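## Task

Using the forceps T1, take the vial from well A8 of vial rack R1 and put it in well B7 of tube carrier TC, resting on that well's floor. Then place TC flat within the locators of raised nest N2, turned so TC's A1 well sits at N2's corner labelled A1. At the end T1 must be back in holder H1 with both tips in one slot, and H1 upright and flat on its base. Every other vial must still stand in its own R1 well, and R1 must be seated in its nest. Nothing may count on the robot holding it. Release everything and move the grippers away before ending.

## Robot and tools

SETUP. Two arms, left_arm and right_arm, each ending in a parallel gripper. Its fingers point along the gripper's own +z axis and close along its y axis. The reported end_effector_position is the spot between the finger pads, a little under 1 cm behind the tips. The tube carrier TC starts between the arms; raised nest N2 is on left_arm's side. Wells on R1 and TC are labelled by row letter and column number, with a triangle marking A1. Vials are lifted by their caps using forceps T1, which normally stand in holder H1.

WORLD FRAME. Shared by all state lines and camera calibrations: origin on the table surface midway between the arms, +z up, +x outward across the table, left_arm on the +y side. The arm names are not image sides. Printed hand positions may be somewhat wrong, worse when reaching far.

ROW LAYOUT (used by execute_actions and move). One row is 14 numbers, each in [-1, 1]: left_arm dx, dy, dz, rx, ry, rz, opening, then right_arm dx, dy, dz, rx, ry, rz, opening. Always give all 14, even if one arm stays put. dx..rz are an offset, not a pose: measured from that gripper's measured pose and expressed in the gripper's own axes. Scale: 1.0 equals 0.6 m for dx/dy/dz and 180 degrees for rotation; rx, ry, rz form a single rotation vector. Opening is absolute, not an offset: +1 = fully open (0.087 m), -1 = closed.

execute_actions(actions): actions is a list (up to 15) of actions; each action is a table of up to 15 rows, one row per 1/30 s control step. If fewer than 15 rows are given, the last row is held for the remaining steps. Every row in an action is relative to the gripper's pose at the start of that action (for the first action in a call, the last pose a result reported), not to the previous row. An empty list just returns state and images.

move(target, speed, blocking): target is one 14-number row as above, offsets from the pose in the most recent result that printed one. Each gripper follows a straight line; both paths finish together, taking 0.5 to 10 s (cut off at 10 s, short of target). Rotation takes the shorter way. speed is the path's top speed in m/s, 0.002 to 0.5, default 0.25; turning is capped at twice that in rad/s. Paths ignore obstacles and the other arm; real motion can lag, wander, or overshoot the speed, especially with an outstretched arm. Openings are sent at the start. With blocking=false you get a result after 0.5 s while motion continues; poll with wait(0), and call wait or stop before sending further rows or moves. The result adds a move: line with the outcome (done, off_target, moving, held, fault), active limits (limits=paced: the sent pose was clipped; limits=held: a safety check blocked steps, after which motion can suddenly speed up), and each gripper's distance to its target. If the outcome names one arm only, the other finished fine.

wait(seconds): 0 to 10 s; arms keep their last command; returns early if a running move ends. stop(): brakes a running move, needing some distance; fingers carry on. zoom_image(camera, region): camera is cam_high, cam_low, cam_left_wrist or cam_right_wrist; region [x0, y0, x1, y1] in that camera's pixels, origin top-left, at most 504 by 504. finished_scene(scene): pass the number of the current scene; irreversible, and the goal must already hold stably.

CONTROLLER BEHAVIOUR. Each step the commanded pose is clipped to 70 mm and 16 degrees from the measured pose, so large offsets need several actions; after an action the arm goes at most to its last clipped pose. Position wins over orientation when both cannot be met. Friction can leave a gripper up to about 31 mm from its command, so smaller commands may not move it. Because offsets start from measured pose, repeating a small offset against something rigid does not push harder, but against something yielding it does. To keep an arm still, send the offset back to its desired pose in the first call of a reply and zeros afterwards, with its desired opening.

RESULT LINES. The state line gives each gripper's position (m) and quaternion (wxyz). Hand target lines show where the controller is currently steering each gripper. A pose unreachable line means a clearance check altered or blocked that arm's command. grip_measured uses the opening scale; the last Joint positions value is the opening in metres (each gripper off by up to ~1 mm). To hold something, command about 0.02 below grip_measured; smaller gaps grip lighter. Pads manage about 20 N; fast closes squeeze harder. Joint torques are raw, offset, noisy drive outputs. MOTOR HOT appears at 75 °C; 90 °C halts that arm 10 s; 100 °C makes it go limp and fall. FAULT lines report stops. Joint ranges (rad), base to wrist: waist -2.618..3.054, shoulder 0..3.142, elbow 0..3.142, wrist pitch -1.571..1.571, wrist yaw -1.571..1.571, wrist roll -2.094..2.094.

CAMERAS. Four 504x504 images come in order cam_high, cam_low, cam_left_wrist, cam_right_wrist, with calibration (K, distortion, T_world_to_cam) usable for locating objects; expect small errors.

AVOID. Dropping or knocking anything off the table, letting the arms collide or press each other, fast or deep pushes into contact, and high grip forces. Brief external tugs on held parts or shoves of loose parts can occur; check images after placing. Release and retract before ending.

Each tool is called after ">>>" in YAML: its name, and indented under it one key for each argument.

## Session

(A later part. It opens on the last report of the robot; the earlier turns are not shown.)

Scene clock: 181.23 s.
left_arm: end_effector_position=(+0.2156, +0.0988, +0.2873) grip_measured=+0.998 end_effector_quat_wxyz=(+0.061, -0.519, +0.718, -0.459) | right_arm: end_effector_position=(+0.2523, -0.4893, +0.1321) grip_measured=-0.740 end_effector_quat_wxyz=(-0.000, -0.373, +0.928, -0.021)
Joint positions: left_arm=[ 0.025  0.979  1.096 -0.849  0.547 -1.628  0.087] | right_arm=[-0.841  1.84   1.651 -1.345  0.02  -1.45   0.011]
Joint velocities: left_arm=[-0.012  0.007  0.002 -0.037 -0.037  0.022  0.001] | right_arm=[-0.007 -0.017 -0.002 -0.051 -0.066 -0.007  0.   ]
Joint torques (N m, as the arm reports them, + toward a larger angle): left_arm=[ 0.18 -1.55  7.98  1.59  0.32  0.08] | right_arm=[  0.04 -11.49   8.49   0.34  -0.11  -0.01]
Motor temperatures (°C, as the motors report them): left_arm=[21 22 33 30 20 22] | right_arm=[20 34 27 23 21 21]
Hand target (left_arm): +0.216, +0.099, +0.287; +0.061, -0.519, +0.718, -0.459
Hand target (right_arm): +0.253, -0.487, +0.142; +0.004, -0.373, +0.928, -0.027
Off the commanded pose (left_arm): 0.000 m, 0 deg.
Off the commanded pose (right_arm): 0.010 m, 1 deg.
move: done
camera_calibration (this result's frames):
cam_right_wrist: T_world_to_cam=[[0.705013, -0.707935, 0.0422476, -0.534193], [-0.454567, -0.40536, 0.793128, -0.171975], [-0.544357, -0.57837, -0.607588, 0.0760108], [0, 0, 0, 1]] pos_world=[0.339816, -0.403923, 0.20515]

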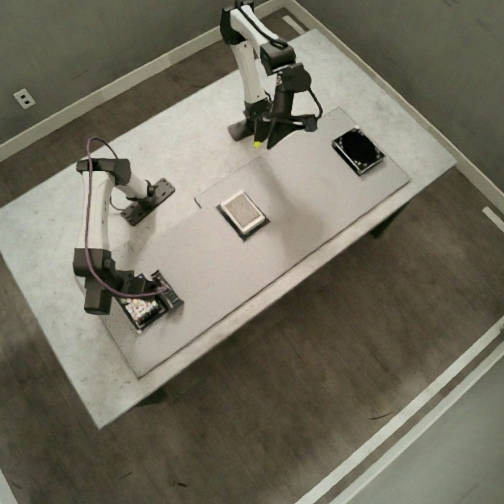

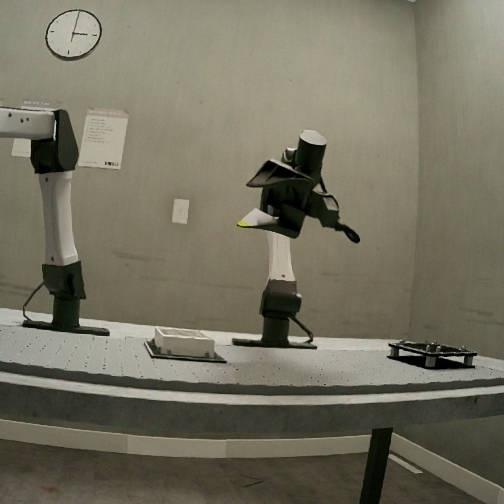

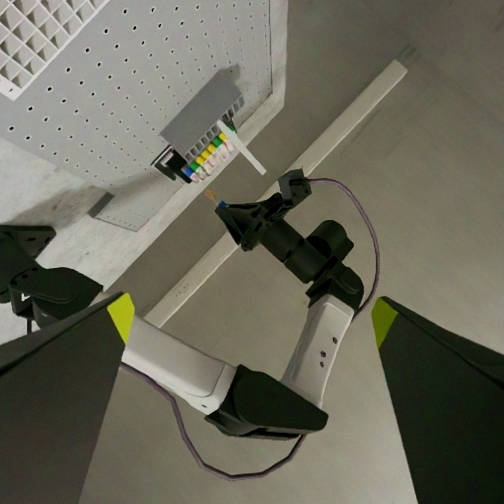

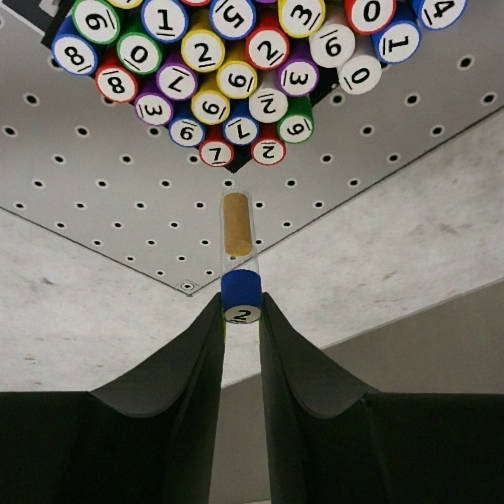

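>>> move:
  target: [0,0,-0.15,0,0,0,1,0.09,0.1,-0.03,-0.014,0,0.243,-0.8]
  speed: 0.06

>>> move:
  target: [0,0,0,0,0,0,1,-0.03,0.45,0,0,0,0,-0.8]
  speed: 0.08

>>> move:
  target: [0,0,0,0,0,0,1,-0.03,0.28,0,0,0,0,-0.8]
  speed: 0.08

Scene clock: 189.10 s.
left_arm: end_effector_position=(+0.1652, +0.1485, +0.3373) grip_measured=+0.998 end_effector_quat_wxyz=(+0.062, -0.518, +0.716, -0.463) | right_arm: end_effector_position=(+0.1796, -0.4913, +0.1519) grip_measured=-0.740 end_effector_quat_wxyz=(+0.005, -0.009, +1.000, -0.016)
Joint positions: left_arm=[ 0.409  0.965  1.36  -1.35   0.809 -1.268  0.087] | right_arm=[-1.034  1.766  1.641 -1.416  0.013 -0.898  0.011]
Joint velocities: left_arm=[-0.002 -0.007 -0.007  0.007 -0.022 -0.022 -0.   ] | right_arm=[ 0.002  0.007 -0.017  0.007  0.037  0.051 -0.   ]
Joint torques (N m, as the arm reports them, + toward a larger angle): left_arm=[0.97 0.23 8.15 1.19 0.53 0.18] | right_arm=[ -1.23 -10.71   4.4    0.29  -0.19   0.03]
Motor temperatures (°C, as the motors report them): left_arm=[21 22 33 30 20 22] | right_arm=[20 35 27 22 21 21]
Hand target (left_arm): +0.164, +0.150, +0.340; +0.062, -0.519, +0.716, -0.463
Hand target (right_arm): +0.172, -0.482, +0.150; -0.002, -0.000, +1.000, -0.001
Off the commanded pose (left_arm): 0.004 m, 1 deg.
Off the commanded pose (right_arm): 0.012 m, 2 deg.
move: off_target (right_arm)
camera_calibration (this result's frames):
cam_left_wrist: T_world_to_cam=[[0.689096, -0.0458116, 0.723221, -0.353252], [-0.72462, -0.0553195, 0.686925, -0.0822977], [0.00853911, -0.997417, -0.0713165, 0.314002], [0, 0, 0, 1]] pos_world=[0.181109, 0.292456, 0.334405]
cam_right_wrist: T_world_to_cam=[[0.0374944, -0.998612, 0.0370022, -0.507241], [-0.628174, 0.00524403, 0.778055, 0.0136105], [-0.777169, -0.0524165, -0.627105, 0.350506], [0, 0, 0, 1]] pos_world=[0.299971, -0.488236, 0.227984]

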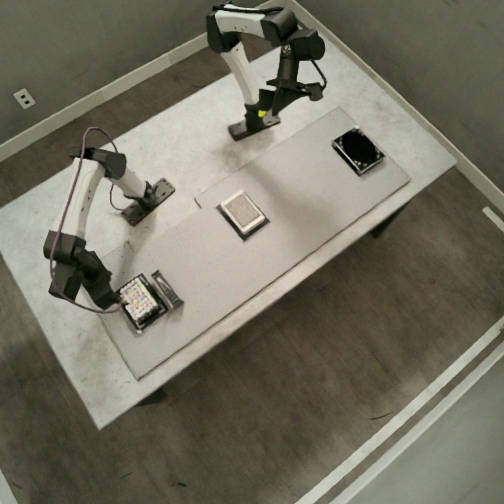

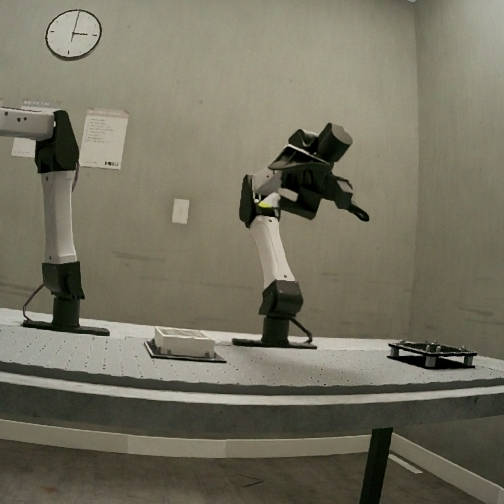

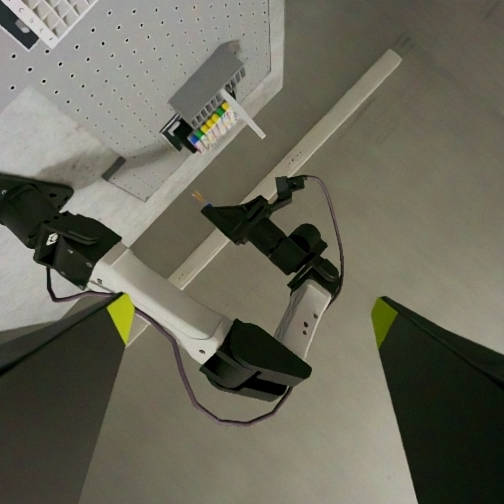

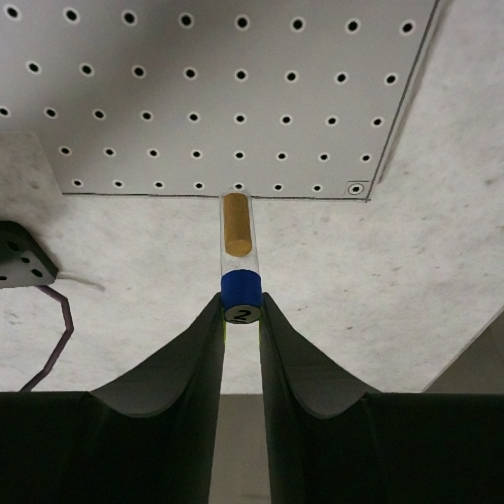

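Scene clock: 192.97 s.
left_arm: end_effector_position=(+0.1652, +0.1485, +0.3373) grip_measured=+0.998 end_effector_quat_wxyz=(+0.062, -0.518, +0.717, -0.463) | right_arm: end_effector_position=(+0.2005, -0.2218, +0.1477) grip_measured=-0.740 end_effector_quat_wxyz=(+0.014, -0.012, +1.000, -0.006)
Joint positions: left_arm=[ 0.409  0.965  1.36  -1.35   0.809 -1.267  0.087] | right_arm=[-0.081  1.388  1.248 -1.403  0.013  0.05   0.011]
Joint velocities: left_arm=[-0.012  0.002 -0.017 -0.081  0.007  0.007  0.   ] | right_arm=[-0.002  0.002 -0.012 -0.022  0.007  0.007 -0.   ]
Joint torques (N m, as the arm reports them, + toward a larger angle): left_arm=[ 0.04 -0.22  6.73  1.31  0.44  0.1 ] | right_arm=[ 0.19 -6.41  4.82  0.46 -0.05  0.01]
Motor temperatures (°C, as the motors report them): left_arm=[21 22 33 29 20 22] | right_arm=[20 35 27 22 21 21]
Hand target (left_arm): +0.165, +0.149, +0.337; +0.062, -0.518, +0.717, -0.463
Hand target (right_arm): +0.194, -0.220, +0.144; +0.005, -0.009, +1.000, -0.005
Off the commanded pose (left_arm): 0.000 m, 0 deg.
Off the commanded pose (right_arm): 0.009 m, 2 deg.
move: done
camera_calibration (this result's frames):
cam_left_wrist: T_world_to_cam=[[0.68892, -0.0461165, 0.723369, -0.353212], [-0.724789, -0.0553128, 0.686747, -0.0822107], [0.00834113, -0.997404, -0.0715308, 0.314105], [0, 0, 0, 1]] pos_world=[0.181129, 0.292453, 0.334428]
cam_right_wrist: T_world_to_cam=[[0.0419981, -0.998979, 0.0166744, -0.236803], [-0.642241, -0.0142086, 0.766371, 0.0288586], [-0.765351, -0.0428952, -0.642182, 0.380182], [0, 0, 0, 1]] pos_world=[0.319453, -0.219843, 0.225978]

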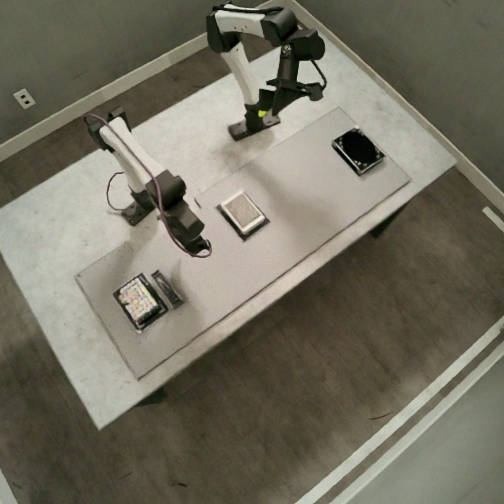

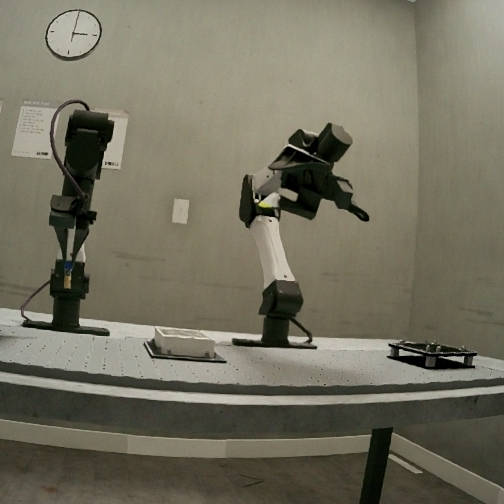

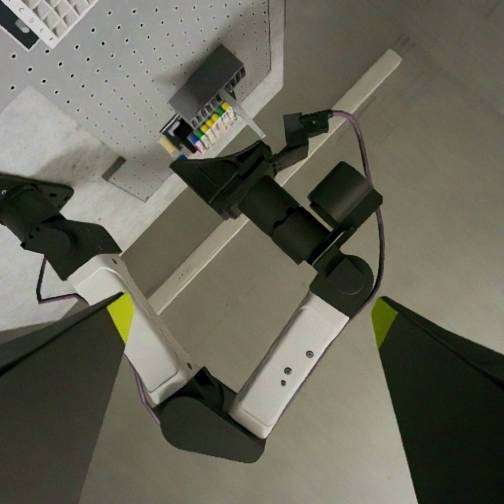

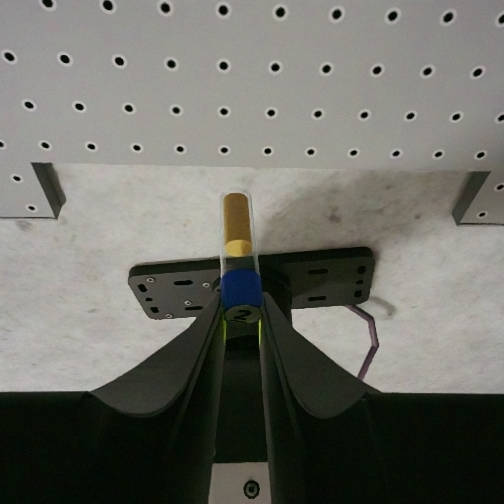

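Scene clock: 195.47 s.
left_arm: end_effector_position=(+0.1652, +0.1485, +0.3373) grip_measured=+0.998 end_effector_quat_wxyz=(+0.062, -0.518, +0.717, -0.463) | right_arm: end_effector_position=(+0.2111, -0.0593, +0.1468) grip_measured=-0.740 end_effector_quat_wxyz=(+0.009, -0.015, +1.000, -0.001)
Joint positions: left_arm=[ 0.409  0.965  1.36  -1.35   0.809 -1.267  0.087] | right_arm=[ 0.49   1.66   1.502 -1.399  0.013  0.615  0.011]
Joint velocities: left_arm=[-0.002  0.017  0.002 -0.022 -0.007 -0.022  0.   ] | right_arm=[-0.007  0.017 -0.002  0.007 -0.066  0.022  0.   ]
Joint torques (N m, as the arm reports them, + toward a larger angle): left_arm=[ 0.02 -0.23  6.76  1.31  0.46  0.09] | right_arm=[-0.08 -6.41  8.52  0.48 -0.04  0.04]
Motor temperatures (°C, as the motors report them): left_arm=[21 22 33 29 20 22] | right_arm=[20 35 27 22 21 21]
Hand target (left_arm): +0.165, +0.148, +0.337; +0.062, -0.518, +0.717, -0.463
Hand target (right_arm): +0.215, -0.054, +0.146; +0.009, -0.012, +1.000, -0.000
Off the commanded pose (left_arm): 0.000 m, 0 deg.
Off the commanded pose (right_arm): 0.007 m, 1 deg.
move: done
camera_calibration (this result's frames):
cam_left_wrist: T_world_to_cam=[[0.68892, -0.0461165, 0.723369, -0.353212], [-0.724789, -0.0553128, 0.686747, -0.0822107], [0.00834113, -0.997404, -0.0715308, 0.314105], [0, 0, 0, 1]] pos_world=[0.181129, 0.292453, 0.334428]
cam_right_wrist: T_world_to_cam=[[0.048366, -0.998801, 0.00751217, -0.0748106], [-0.635039, -0.0249442, 0.772077, 0.0356086], [-0.770964, -0.0421128, -0.635484, 0.394959], [0, 0, 0, 1]] pos_world=[0.33073, -0.0571999, 0.22406]

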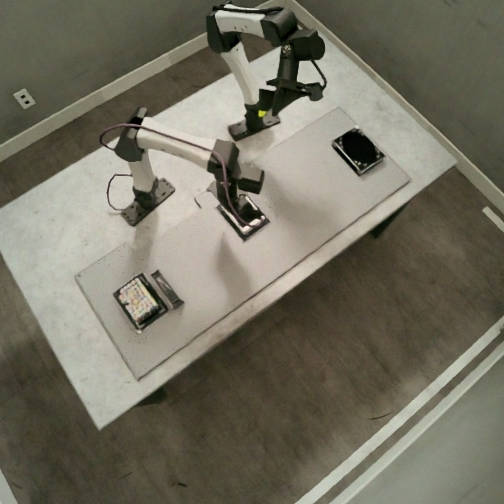

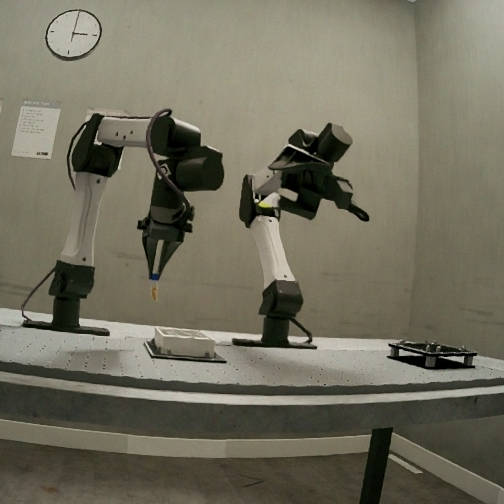

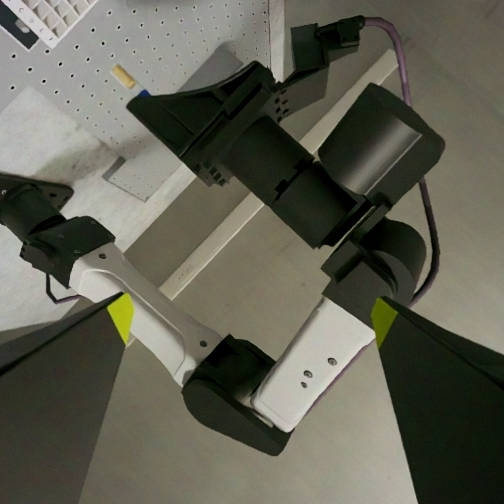

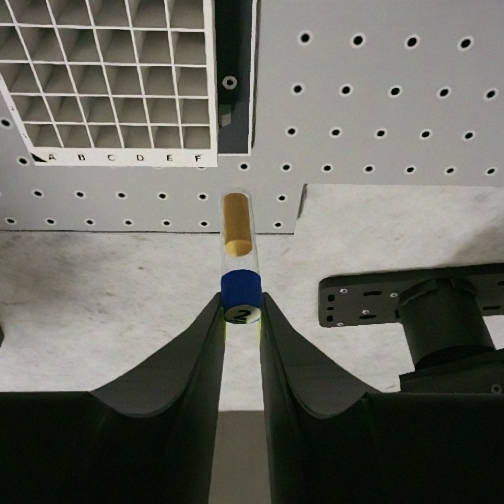

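>>> move:
  target: [0,0,0,0,0,0,1,-0.06,0.11,0,0,0,0,-0.8]
  speed: 0.05

Scene clock: 198.80 s.
left_arm: end_effector_position=(+0.1652, +0.1485, +0.3373) grip_measured=+0.998 end_effector_quat_wxyz=(+0.062, -0.518, +0.717, -0.463) | right_arm: end_effector_position=(+0.2475, +0.0054, +0.1490) grip_measured=-0.740 end_effector_quat_wxyz=(+0.019, -0.017, +1.000, +0.008)
Joint positions: left_arm=[ 0.409  0.965  1.36  -1.35   0.809 -1.267  0.087] | right_arm=[ 0.571  1.912  1.822 -1.442  0.013  0.692  0.011]
Joint velocities: left_arm=[ 0.017 -0.002  0.017 -0.022  0.022 -0.022 -0.001] | right_arm=[ 0.002 -0.007 -0.007 -0.11  -0.022  0.007 -0.   ]
Joint torques (N m, as the arm reports them, + toward a larger angle): left_arm=[ 0.15 -0.34  6.84  1.31  0.45  0.1 ] | right_arm=[ 0.08 -9.02  8.48  0.3  -0.03  0.01]
Motor temperatures (°C, as the motors report them): left_arm=[21 22 33 29 20 22] | right_arm=[20 34 27 22 21 21]
Hand target (left_arm): +0.165, +0.148, +0.337; +0.062, -0.518, +0.717, -0.463
Hand target (right_arm): +0.245, +0.007, +0.147; +0.009, -0.015, +1.000, -0.000
Off the commanded pose (left_arm): 0.000 m, 0 deg.
Off the commanded pose (right_arm): 0.004 m, 2 deg.
move: done
camera_calibration (this result's frames):
cam_left_wrist: T_world_to_cam=[[0.68892, -0.0461165, 0.723369, -0.353212], [-0.724789, -0.0553128, 0.686747, -0.0822107], [0.00834113, -0.997404, -0.0715308, 0.314105], [0, 0, 0, 1]] pos_world=[0.181129, 0.292453, 0.334428]
cam_right_wrist: T_world_to_cam=[[0.0526012, -0.998571, -0.00941557, -0.0105207], [-0.649206, -0.0413591, 0.759487, 0.0641172], [-0.758792, -0.0338373, -0.650454, 0.426323], [0, 0, 0, 1]] pos_world=[0.365669, 0.0065718, 0.228508]

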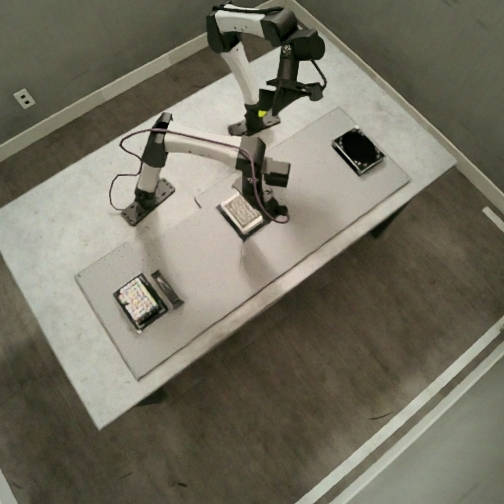

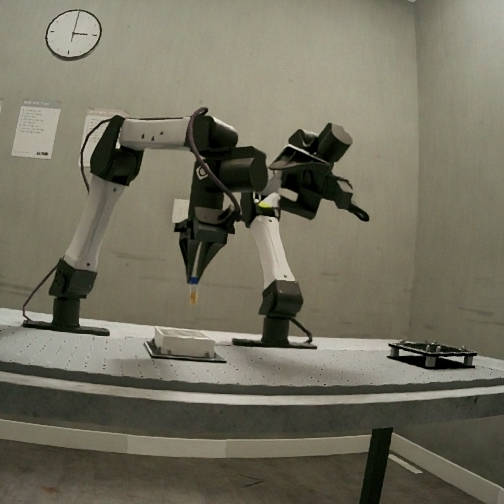

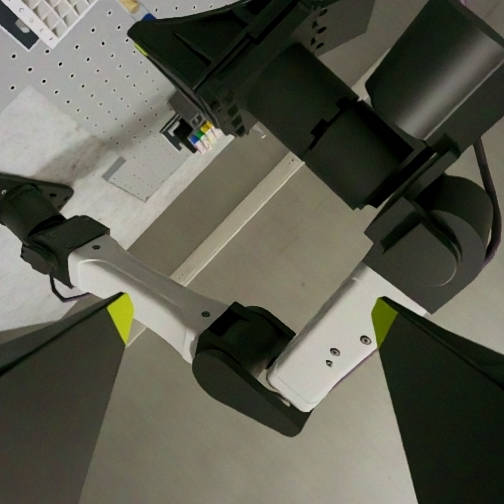

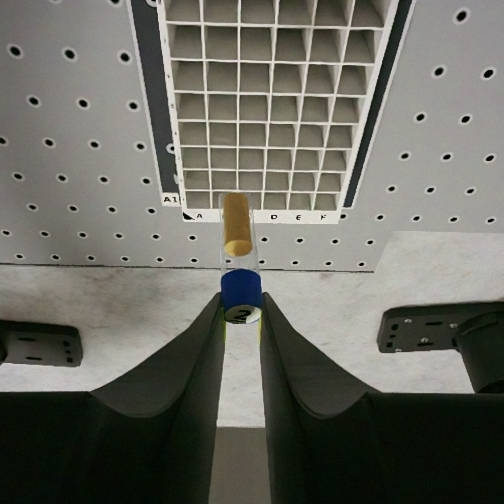

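>>> move:
  target: [0,0,0,0,0,0,1,-0.065,0.014,0.06,0,0,0,-0.8]
  speed: 0.03

Scene clock: 201.63 s.
left_arm: end_effector_position=(+0.1652, +0.1485, +0.3373) grip_measured=+0.998 end_effector_quat_wxyz=(+0.062, -0.518, +0.717, -0.463) | right_arm: end_effector_position=(+0.2793, +0.0119, +0.1189) grip_measured=-0.740 end_effector_quat_wxyz=(+0.016, -0.015, +1.000, +0.004)
Joint positions: left_arm=[ 0.409  0.965  1.36  -1.35   0.809 -1.267  0.087] | right_arm=[ 0.53   2.029  1.866 -1.377  0.013  0.654  0.011]
Joint velocities: left_arm=[-0.002  0.012  0.017 -0.051 -0.022 -0.007 -0.001] | right_arm=[ 0.002  0.002  0.022 -0.022  0.037  0.022 -0.   ]
Joint torques (N m, as the arm reports them, + toward a larger angle): left_arm=[ 0.12 -0.13  6.72  1.31  0.46  0.1 ] | right_arm=[ -1.34 -10.28   8.31   0.64   0.    -0.11]
Motor temperatures (°C, as the motors report them): left_arm=[21 22 33 29 20 22] | right_arm=[20 35 27 22 21 21]
Hand target (left_arm): +0.165, +0.148, +0.337; +0.062, -0.518, +0.717, -0.463
Hand target (right_arm): +0.288, +0.015, +0.115; +0.020, -0.017, +1.000, +0.007
Off the commanded pose (left_arm): 0.000 m, 0 deg.
Off the commanded pose (right_arm): 0.010 m, 1 deg.
move: done
camera_calibration (this result's frames):
cam_left_wrist: T_world_to_cam=[[0.68892, -0.0461165, 0.723369, -0.353212], [-0.724789, -0.0553128, 0.686747, -0.0822107], [0.00834113, -0.997404, -0.0715308, 0.314105], [0, 0, 0, 1]] pos_world=[0.181129, 0.292453, 0.334428]
cam_right_wrist: T_world_to_cam=[[0.0498722, -0.998751, -0.00295078, -0.00597197], [-0.644807, -0.0344541, 0.763569, 0.106072], [-0.762717, -0.0361782, -0.64572, 0.431629], [0, 0, 0, 1]] pos_world=[0.397905, 0.0133057, 0.1977]

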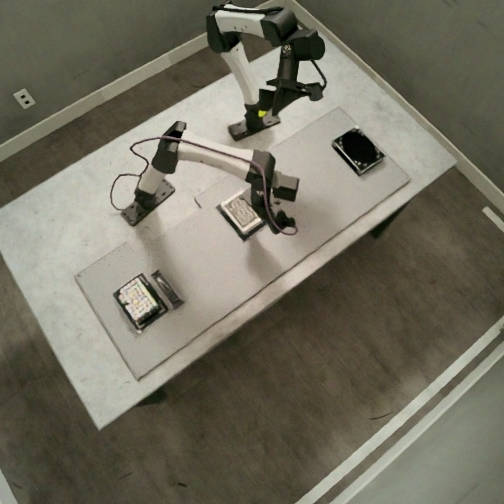

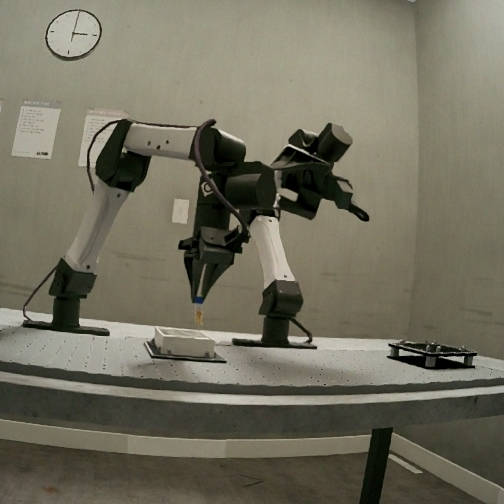

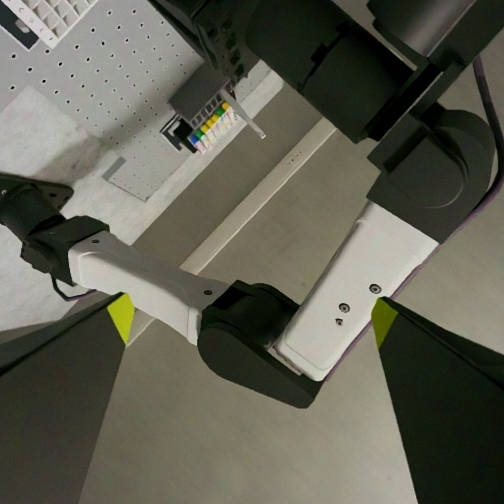

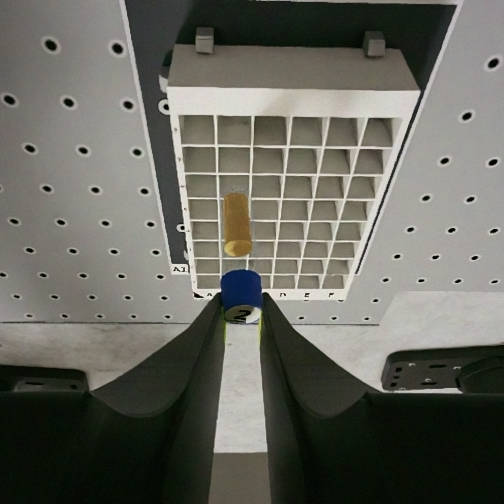

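>>> move:
  target: [0,0,0,0,0,0,1,-0.022,0.003,0.03,0,0,0,-0.8]
  speed: 0.015

Scene clock: 203.83 s.
left_arm: end_effector_position=(+0.1652, +0.1485, +0.3373) grip_measured=+0.998 end_effector_quat_wxyz=(+0.062, -0.518, +0.717, -0.463) | right_arm: end_effector_position=(+0.2880, +0.0142, +0.1103) grip_measured=-0.740 end_effector_quat_wxyz=(+0.020, -0.014, +1.000, +0.007)
Joint positions: left_arm=[ 0.409  0.965  1.36  -1.35   0.809 -1.267  0.087] | right_arm=[ 0.521  2.052  1.866 -1.345  0.013  0.646  0.011]
Joint velocities: left_arm=[ 0.012 -0.012 -0.007  0.007 -0.007  0.051 -0.001] | right_arm=[-0.017  0.002  0.012 -0.022 -0.022  0.007  0.001]
Joint torques (N m, as the arm reports them, + toward a larger angle): left_arm=[-0.07 -0.31  6.81  1.31  0.45  0.09] | right_arm=[ -1.13 -10.36   6.81   0.65   0.02  -0.08]
Motor temperatures (°C, as the motors report them): left_arm=[21 22 33 29 20 22] | right_arm=[20 35 27 22 21 21]
Hand target (left_arm): +0.165, +0.148, +0.337; +0.062, -0.518, +0.717, -0.463
Hand target (right_arm): +0.293, +0.014, +0.101; +0.016, -0.015, +1.000, +0.004
Off the commanded pose (left_arm): 0.000 m, 0 deg.
Off the commanded pose (right_arm): 0.010 m, 1 deg.
move: done
camera_calibration (this result's frames):
cam_left_wrist: T_world_to_cam=[[0.68892, -0.0461165, 0.723369, -0.353212], [-0.724789, -0.0553128, 0.686747, -0.0822107], [0.00834113, -0.997404, -0.0715308, 0.314105], [0, 0, 0, 1]] pos_world=[0.181129, 0.292453, 0.334428]
cam_right_wrist: T_world_to_cam=[[0.0476234, -0.998831, -0.00831918, -0.00295065], [-0.650597, -0.0373375, 0.758505, 0.120632], [-0.757928, -0.0307101, -0.651615, 0.431977], [0, 0, 0, 1]] pos_world=[0.406031, 0.014823, 0.189958]

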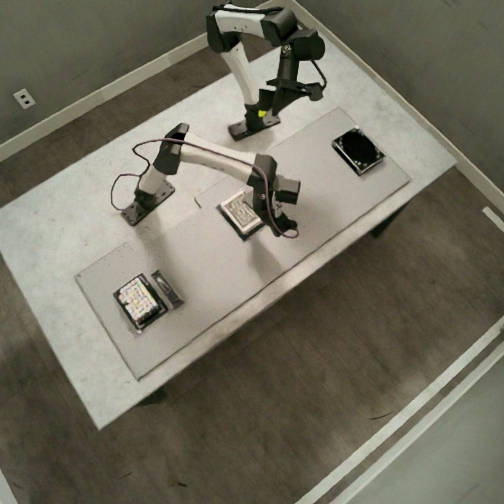

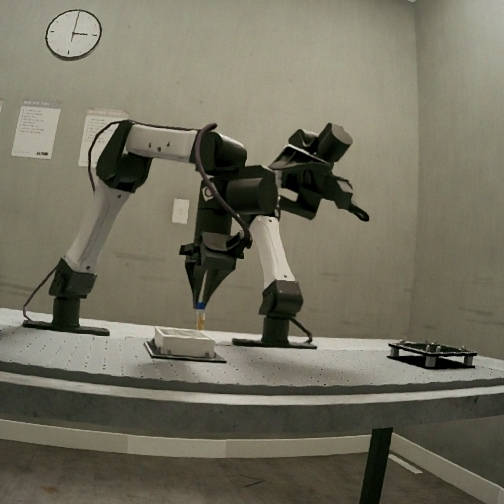

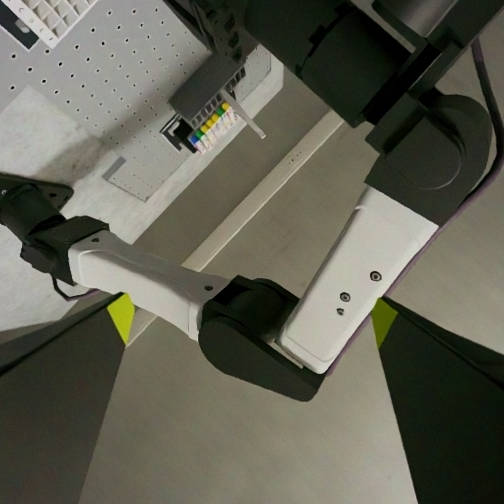

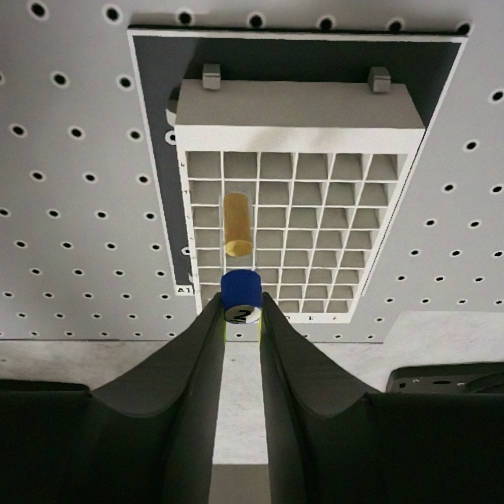

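Looks aligned; slightly too +y.

>>> move:
  target: [0,0,0,0,0,0,1,0.002,-0.004,0.05,0,0,0,-0.8]
  speed: 0.012

Scene clock: 208.57 s.
left_arm: end_effector_position=(+0.1652, +0.1485, +0.3373) grip_measured=+0.998 end_effector_quat_wxyz=(+0.062, -0.518, +0.717, -0.463) | right_arm: end_effector_position=(+0.2883, +0.0147, +0.0988) grip_measured=-0.740 end_effector_quat_wxyz=(+0.029, -0.014, +0.999, +0.015)
Joint positions: left_arm=[ 0.409  0.965  1.36  -1.35   0.809 -1.267  0.087] | right_arm=[ 0.521  2.027  1.786 -1.266  0.012  0.646  0.011]
Joint velocities: left_arm=[ 0.012 -0.012  0.017 -0.022  0.095 -0.037 -0.   ] | right_arm=[ 0.002 -0.007 -0.017 -0.066 -0.007 -0.022  0.   ]
Joint torques (N m, as the arm reports them, + toward a larger angle): left_arm=[-0.01 -0.29  6.74  1.3   0.46  0.1 ] | right_arm=[ -0.86 -10.89   3.19   0.9    0.02  -0.09]
Motor temperatures (°C, as the motors report them): left_arm=[21 22 32 29 20 22] | right_arm=[20 35 27 22 21 21]
Hand target (left_arm): +0.165, +0.148, +0.337; +0.062, -0.518, +0.717, -0.463
Hand target (right_arm): +0.288, +0.012, +0.081; +0.019, -0.014, +1.000, +0.007
Off the commanded pose (left_arm): 0.000 m, 0 deg.
Off the commanded pose (right_arm): 0.019 m, 1 deg.
move: off_target (right_arm)
camera_calibration (this result's frames):
cam_left_wrist: T_world_to_cam=[[0.68892, -0.0461165, 0.723369, -0.353212], [-0.724789, -0.0553128, 0.686747, -0.0822107], [0.00834113, -0.997404, -0.0715308, 0.314105], [0, 0, 0, 1]] pos_world=[0.181129, 0.292453, 0.334428]
cam_right_wrist: T_world_to_cam=[[0.0483487, -0.998558, -0.0233315, -0.00129544], [-0.664157, -0.0495868, 0.745946, 0.134945], [-0.746028, -0.0205697, -0.665597, 0.422512], [0, 0, 0, 1]] pos_world=[0.404893, 0.0140889, 0.180531]

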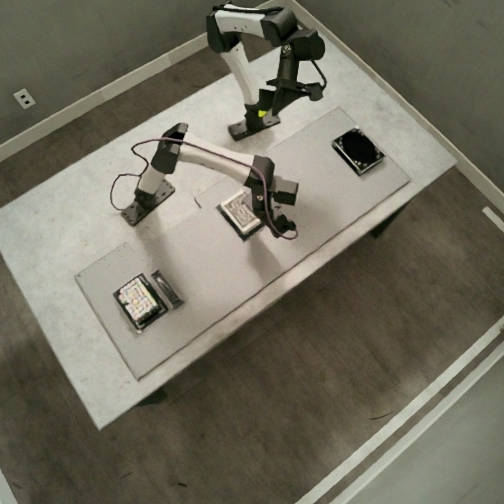

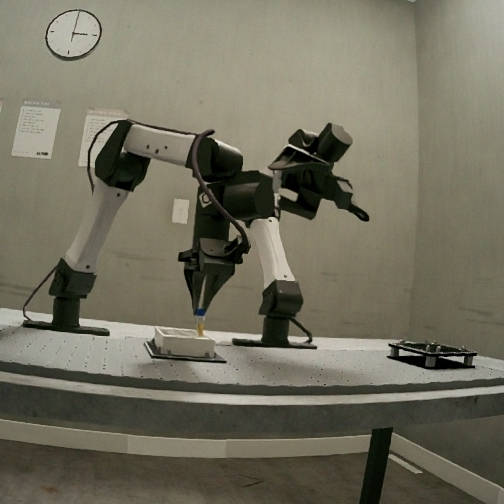

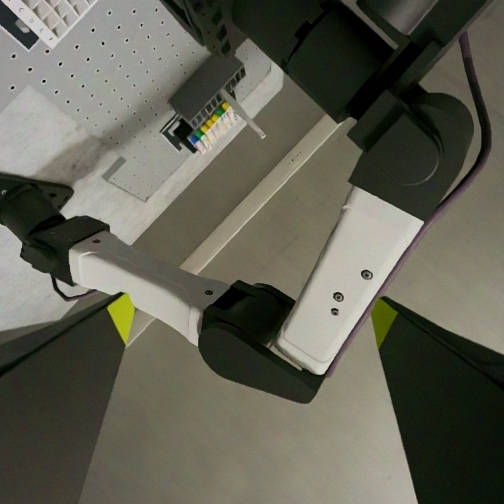

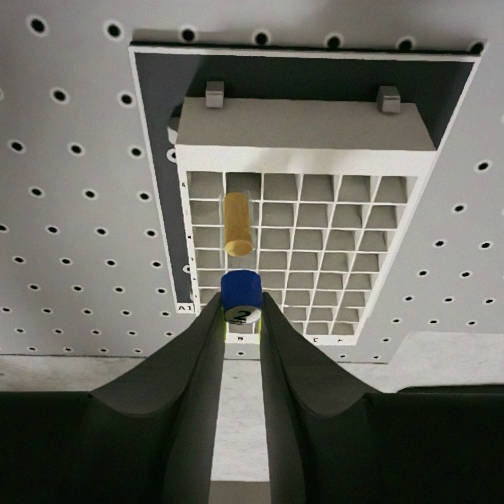

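>>> move:
  target: [0,0,0,0,0,0,1,0.022,-0.015,0.0,0,0,0,-0.8]
  speed: 0.012

Scene clock: 210.50 s.
left_arm: end_effector_position=(+0.1652, +0.1485, +0.3373) grip_measured=+0.998 end_effector_quat_wxyz=(+0.062, -0.518, +0.717, -0.463) | right_arm: end_effector_position=(+0.2786, +0.0069, +0.1002) grip_measured=-0.740 end_effector_quat_wxyz=(+0.029, -0.014, +0.999, +0.015)
Joint positions: left_arm=[ 0.409  0.965  1.36  -1.35   0.809 -1.267  0.087] | right_arm=[ 0.521  1.976  1.718 -1.249  0.012  0.646  0.011]
Joint velocities: left_arm=[-0.007  0.002 -0.012  0.007  0.022  0.022 -0.   ] | right_arm=[-0.002 -0.002  0.002  0.007 -0.022 -0.022 -0.001]
Joint torques (N m, as the arm reports them, + toward a larger angle): left_arm=[ 0.17 -0.19  6.77  1.34  0.45  0.11] | right_arm=[ -0.33 -12.98   4.49   0.68  -0.02  -0.02]
Motor temperatures (°C, as the motors report them): left_arm=[21 22 32 29 20 22] | right_arm=[20 36 27 22 21 21]
Hand target (left_arm): +0.165, +0.148, +0.337; +0.062, -0.518, +0.717, -0.463
Hand target (right_arm): +0.275, +0.005, +0.098; +0.029, -0.014, +0.999, +0.015
Off the commanded pose (left_arm): 0.000 m, 0 deg.
Off the commanded pose (right_arm): 0.004 m, 0 deg.
move: done
camera_calibration (this result's frames):
cam_left_wrist: T_world_to_cam=[[0.68892, -0.0461165, 0.723369, -0.353212], [-0.724789, -0.0553128, 0.686747, -0.0822107], [0.00834113, -0.997404, -0.0715308, 0.314105], [0, 0, 0, 1]] pos_world=[0.181129, 0.292453, 0.334428]
cam_right_wrist: T_world_to_cam=[[0.0483487, -0.998558, -0.0233315, -0.00853126], [-0.664157, -0.0495868, 0.745946, 0.127061], [-0.746028, -0.0205697, -0.665597, 0.416096], [0, 0, 0, 1]] pos_world=[0.39522, 0.00634058, 0.181972]

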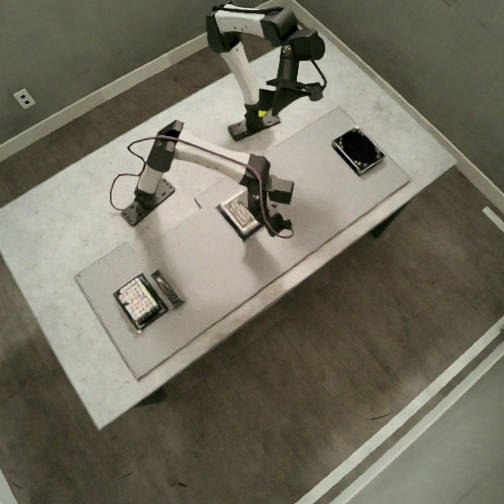

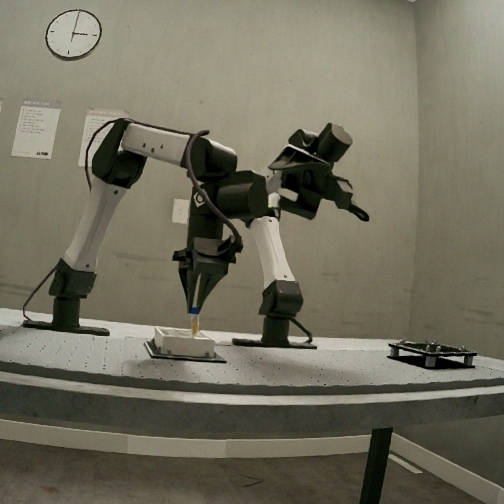

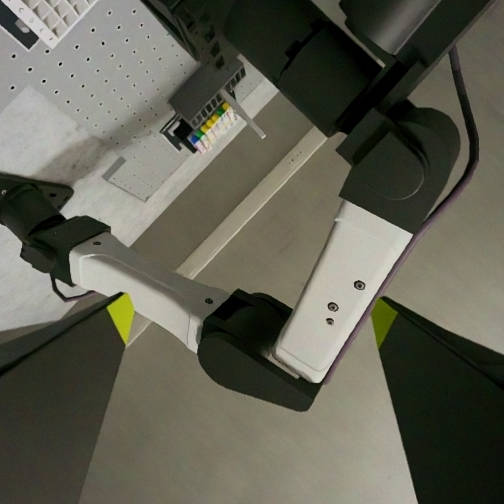

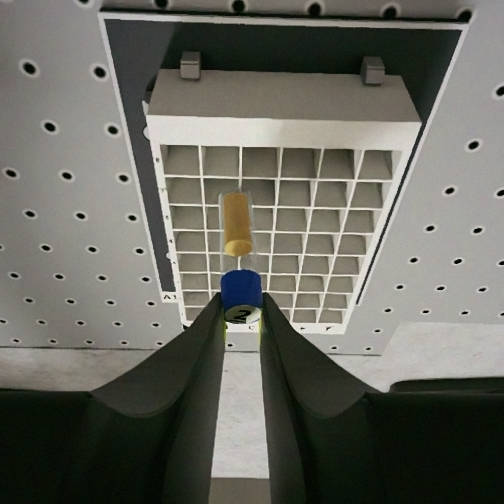

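>>> move:
  target: [0,0,0,0,0,0,1,-0.006,0.012,0.0,0,0,0,-0.8]
  speed: 0.012

Scene clock: 211.70 s.
left_arm: end_effector_position=(+0.1652, +0.1485, +0.3373) grip_measured=+0.998 end_effector_quat_wxyz=(+0.062, -0.518, +0.717, -0.463) | right_arm: end_effector_position=(+0.2830, +0.0104, +0.1056) grip_measured=-0.740 end_effector_quat_wxyz=(+0.038, -0.014, +0.999, +0.022)
Joint positions: left_arm=[ 0.409  0.965  1.36  -1.35   0.809 -1.267  0.087] | right_arm=[ 0.521  1.976  1.74  -1.249  0.012  0.646  0.011]
Joint velocities: left_arm=[-0.002  0.012 -0.022 -0.007 -0.007 -0.037 -0.   ] | right_arm=[-0.002 -0.002  0.002  0.037  0.022 -0.051 -0.001]
Joint torques (N m, as the arm reports them, + toward a larger angle): left_arm=[ 0.04 -0.22  6.71  1.31  0.46  0.08] | right_arm=[ 0.18 -9.3   8.43  0.53  0.02  0.03]
Motor temperatures (°C, as the motors report them): left_arm=[21 22 32 29 20 22] | right_arm=[20 36 27 22 21 21]
Hand target (left_arm): +0.165, +0.148, +0.337; +0.062, -0.518, +0.717, -0.463
Hand target (right_arm): +0.282, +0.014, +0.101; +0.029, -0.014, +0.999, +0.015
Off the commanded pose (left_arm): 0.000 m, 0 deg.
Off the commanded pose (right_arm): 0.006 m, 1 deg.
move: done
camera_calibration (this result's frames):
cam_left_wrist: T_world_to_cam=[[0.68892, -0.0461165, 0.723369, -0.353212], [-0.724789, -0.0553128, 0.686747, -0.0822107], [0.00834113, -0.997404, -0.0715308, 0.314105], [0, 0, 0, 1]] pos_world=[0.181129, 0.292453, 0.334428]
cam_right_wrist: T_world_to_cam=[[0.0488637, -0.998146, -0.0363024, -0.00389972], [-0.676933, -0.0598202, 0.73361, 0.131169], [-0.734421, -0.0112726, -0.6786, 0.420988], [0, 0, 0, 1]] pos_world=[0.398165, 0.00869967, 0.189314]

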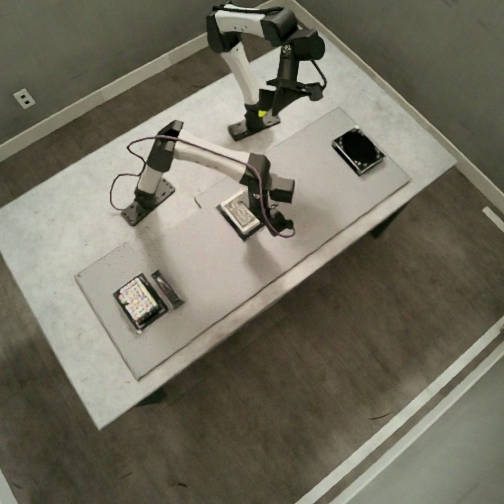

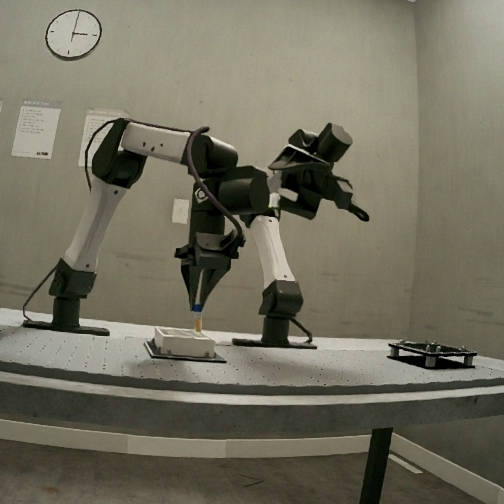

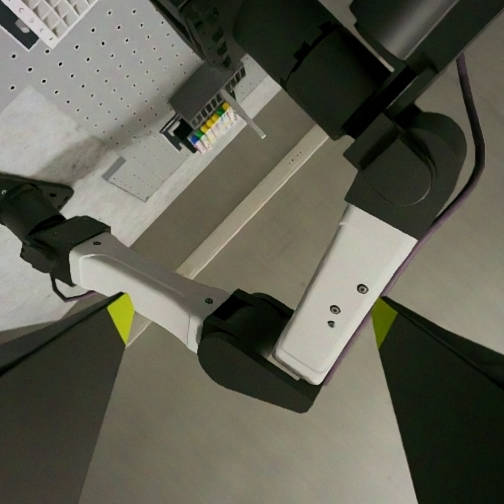

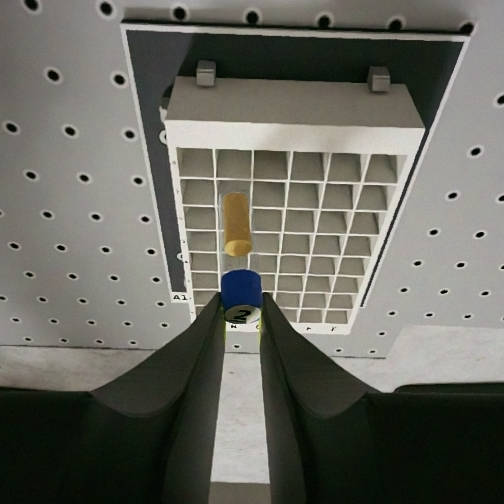

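>>> move:
  target: [0,0,0,0,0,0,1,0,0.006,0.035,0.014,0.024,0,-0.8]
  speed: 0.012

Scene clock: 216.03 s.
left_arm: end_effector_position=(+0.1652, +0.1485, +0.3373) grip_measured=+0.998 end_effector_quat_wxyz=(+0.062, -0.518, +0.717, -0.463) | right_arm: end_effector_position=(+0.2837, +0.0126, +0.0989) grip_measured=-0.740 end_effector_quat_wxyz=(+0.016, -0.015, +1.000, +0.009)
Joint positions: left_arm=[ 0.409  0.965  1.36  -1.35   0.809 -1.267  0.087] | right_arm=[ 0.521  2.035  1.795 -1.294  0.005  0.646  0.011]
Joint velocities: left_arm=[-0.012  0.007 -0.007  0.051 -0.037 -0.051  0.   ] | right_arm=[ 0.007  0.012 -0.007  0.022  0.022 -0.051 -0.001]
Joint torques (N m, as the arm reports them, + toward a larger angle): left_arm=[ 0.02 -0.26  6.77  1.32  0.47  0.1 ] | right_arm=[-0.41 -8.43  7.58  0.52 -0.04 -0.03]
Motor temperatures (°C, as the motors report them): left_arm=[21 22 32 29 20 22] | right_arm=[20 36 27 22 21 21]
Hand target (left_arm): +0.165, +0.148, +0.337; +0.062, -0.518, +0.717, -0.463
Hand target (right_arm): +0.284, +0.014, +0.085; +0.000, -0.014, +1.000, -0.000
Off the commanded pose (left_arm): 0.000 m, 0 deg.
Off the commanded pose (right_arm): 0.014 m, 2 deg.
move: off_target (right_arm)
camera_calibration (this result's frames):
cam_left_wrist: T_world_to_cam=[[0.68892, -0.0461165, 0.723369, -0.353212], [-0.724789, -0.0553128, 0.686747, -0.0822107], [0.00834113, -0.997404, -0.0715308, 0.314105], [0, 0, 0, 1]] pos_world=[0.181129, 0.292453, 0.334428]
cam_right_wrist: T_world_to_cam=[[0.0482423, -0.998747, -0.0133027, -0.00410202], [-0.644773, -0.0413105, 0.763257, 0.124319], [-0.76285, -0.028244, -0.645958, 0.422057], [0, 0, 0, 1]] pos_world=[0.402322, 0.0129594, 0.177689]

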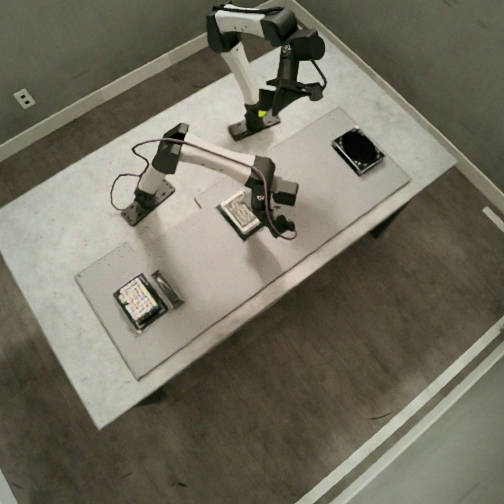

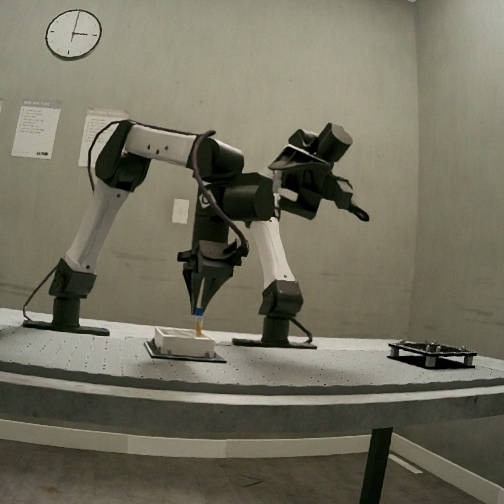

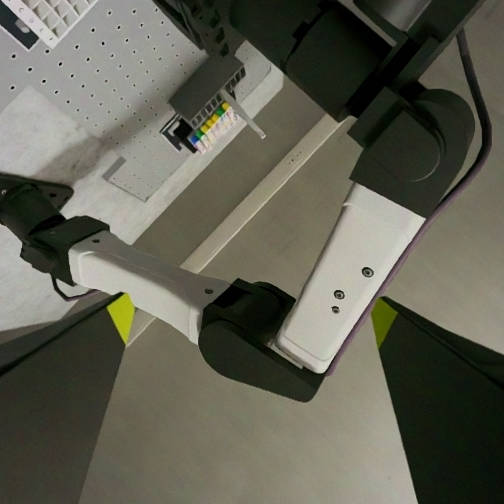

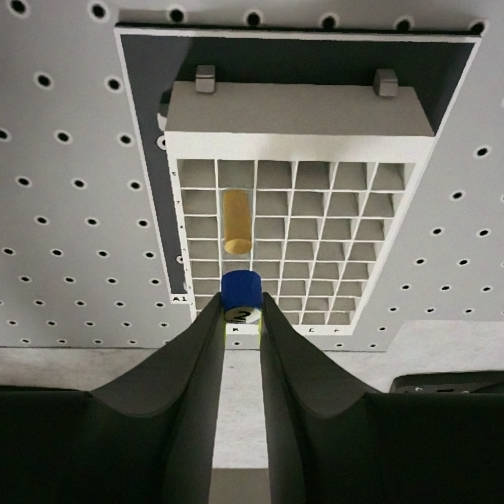

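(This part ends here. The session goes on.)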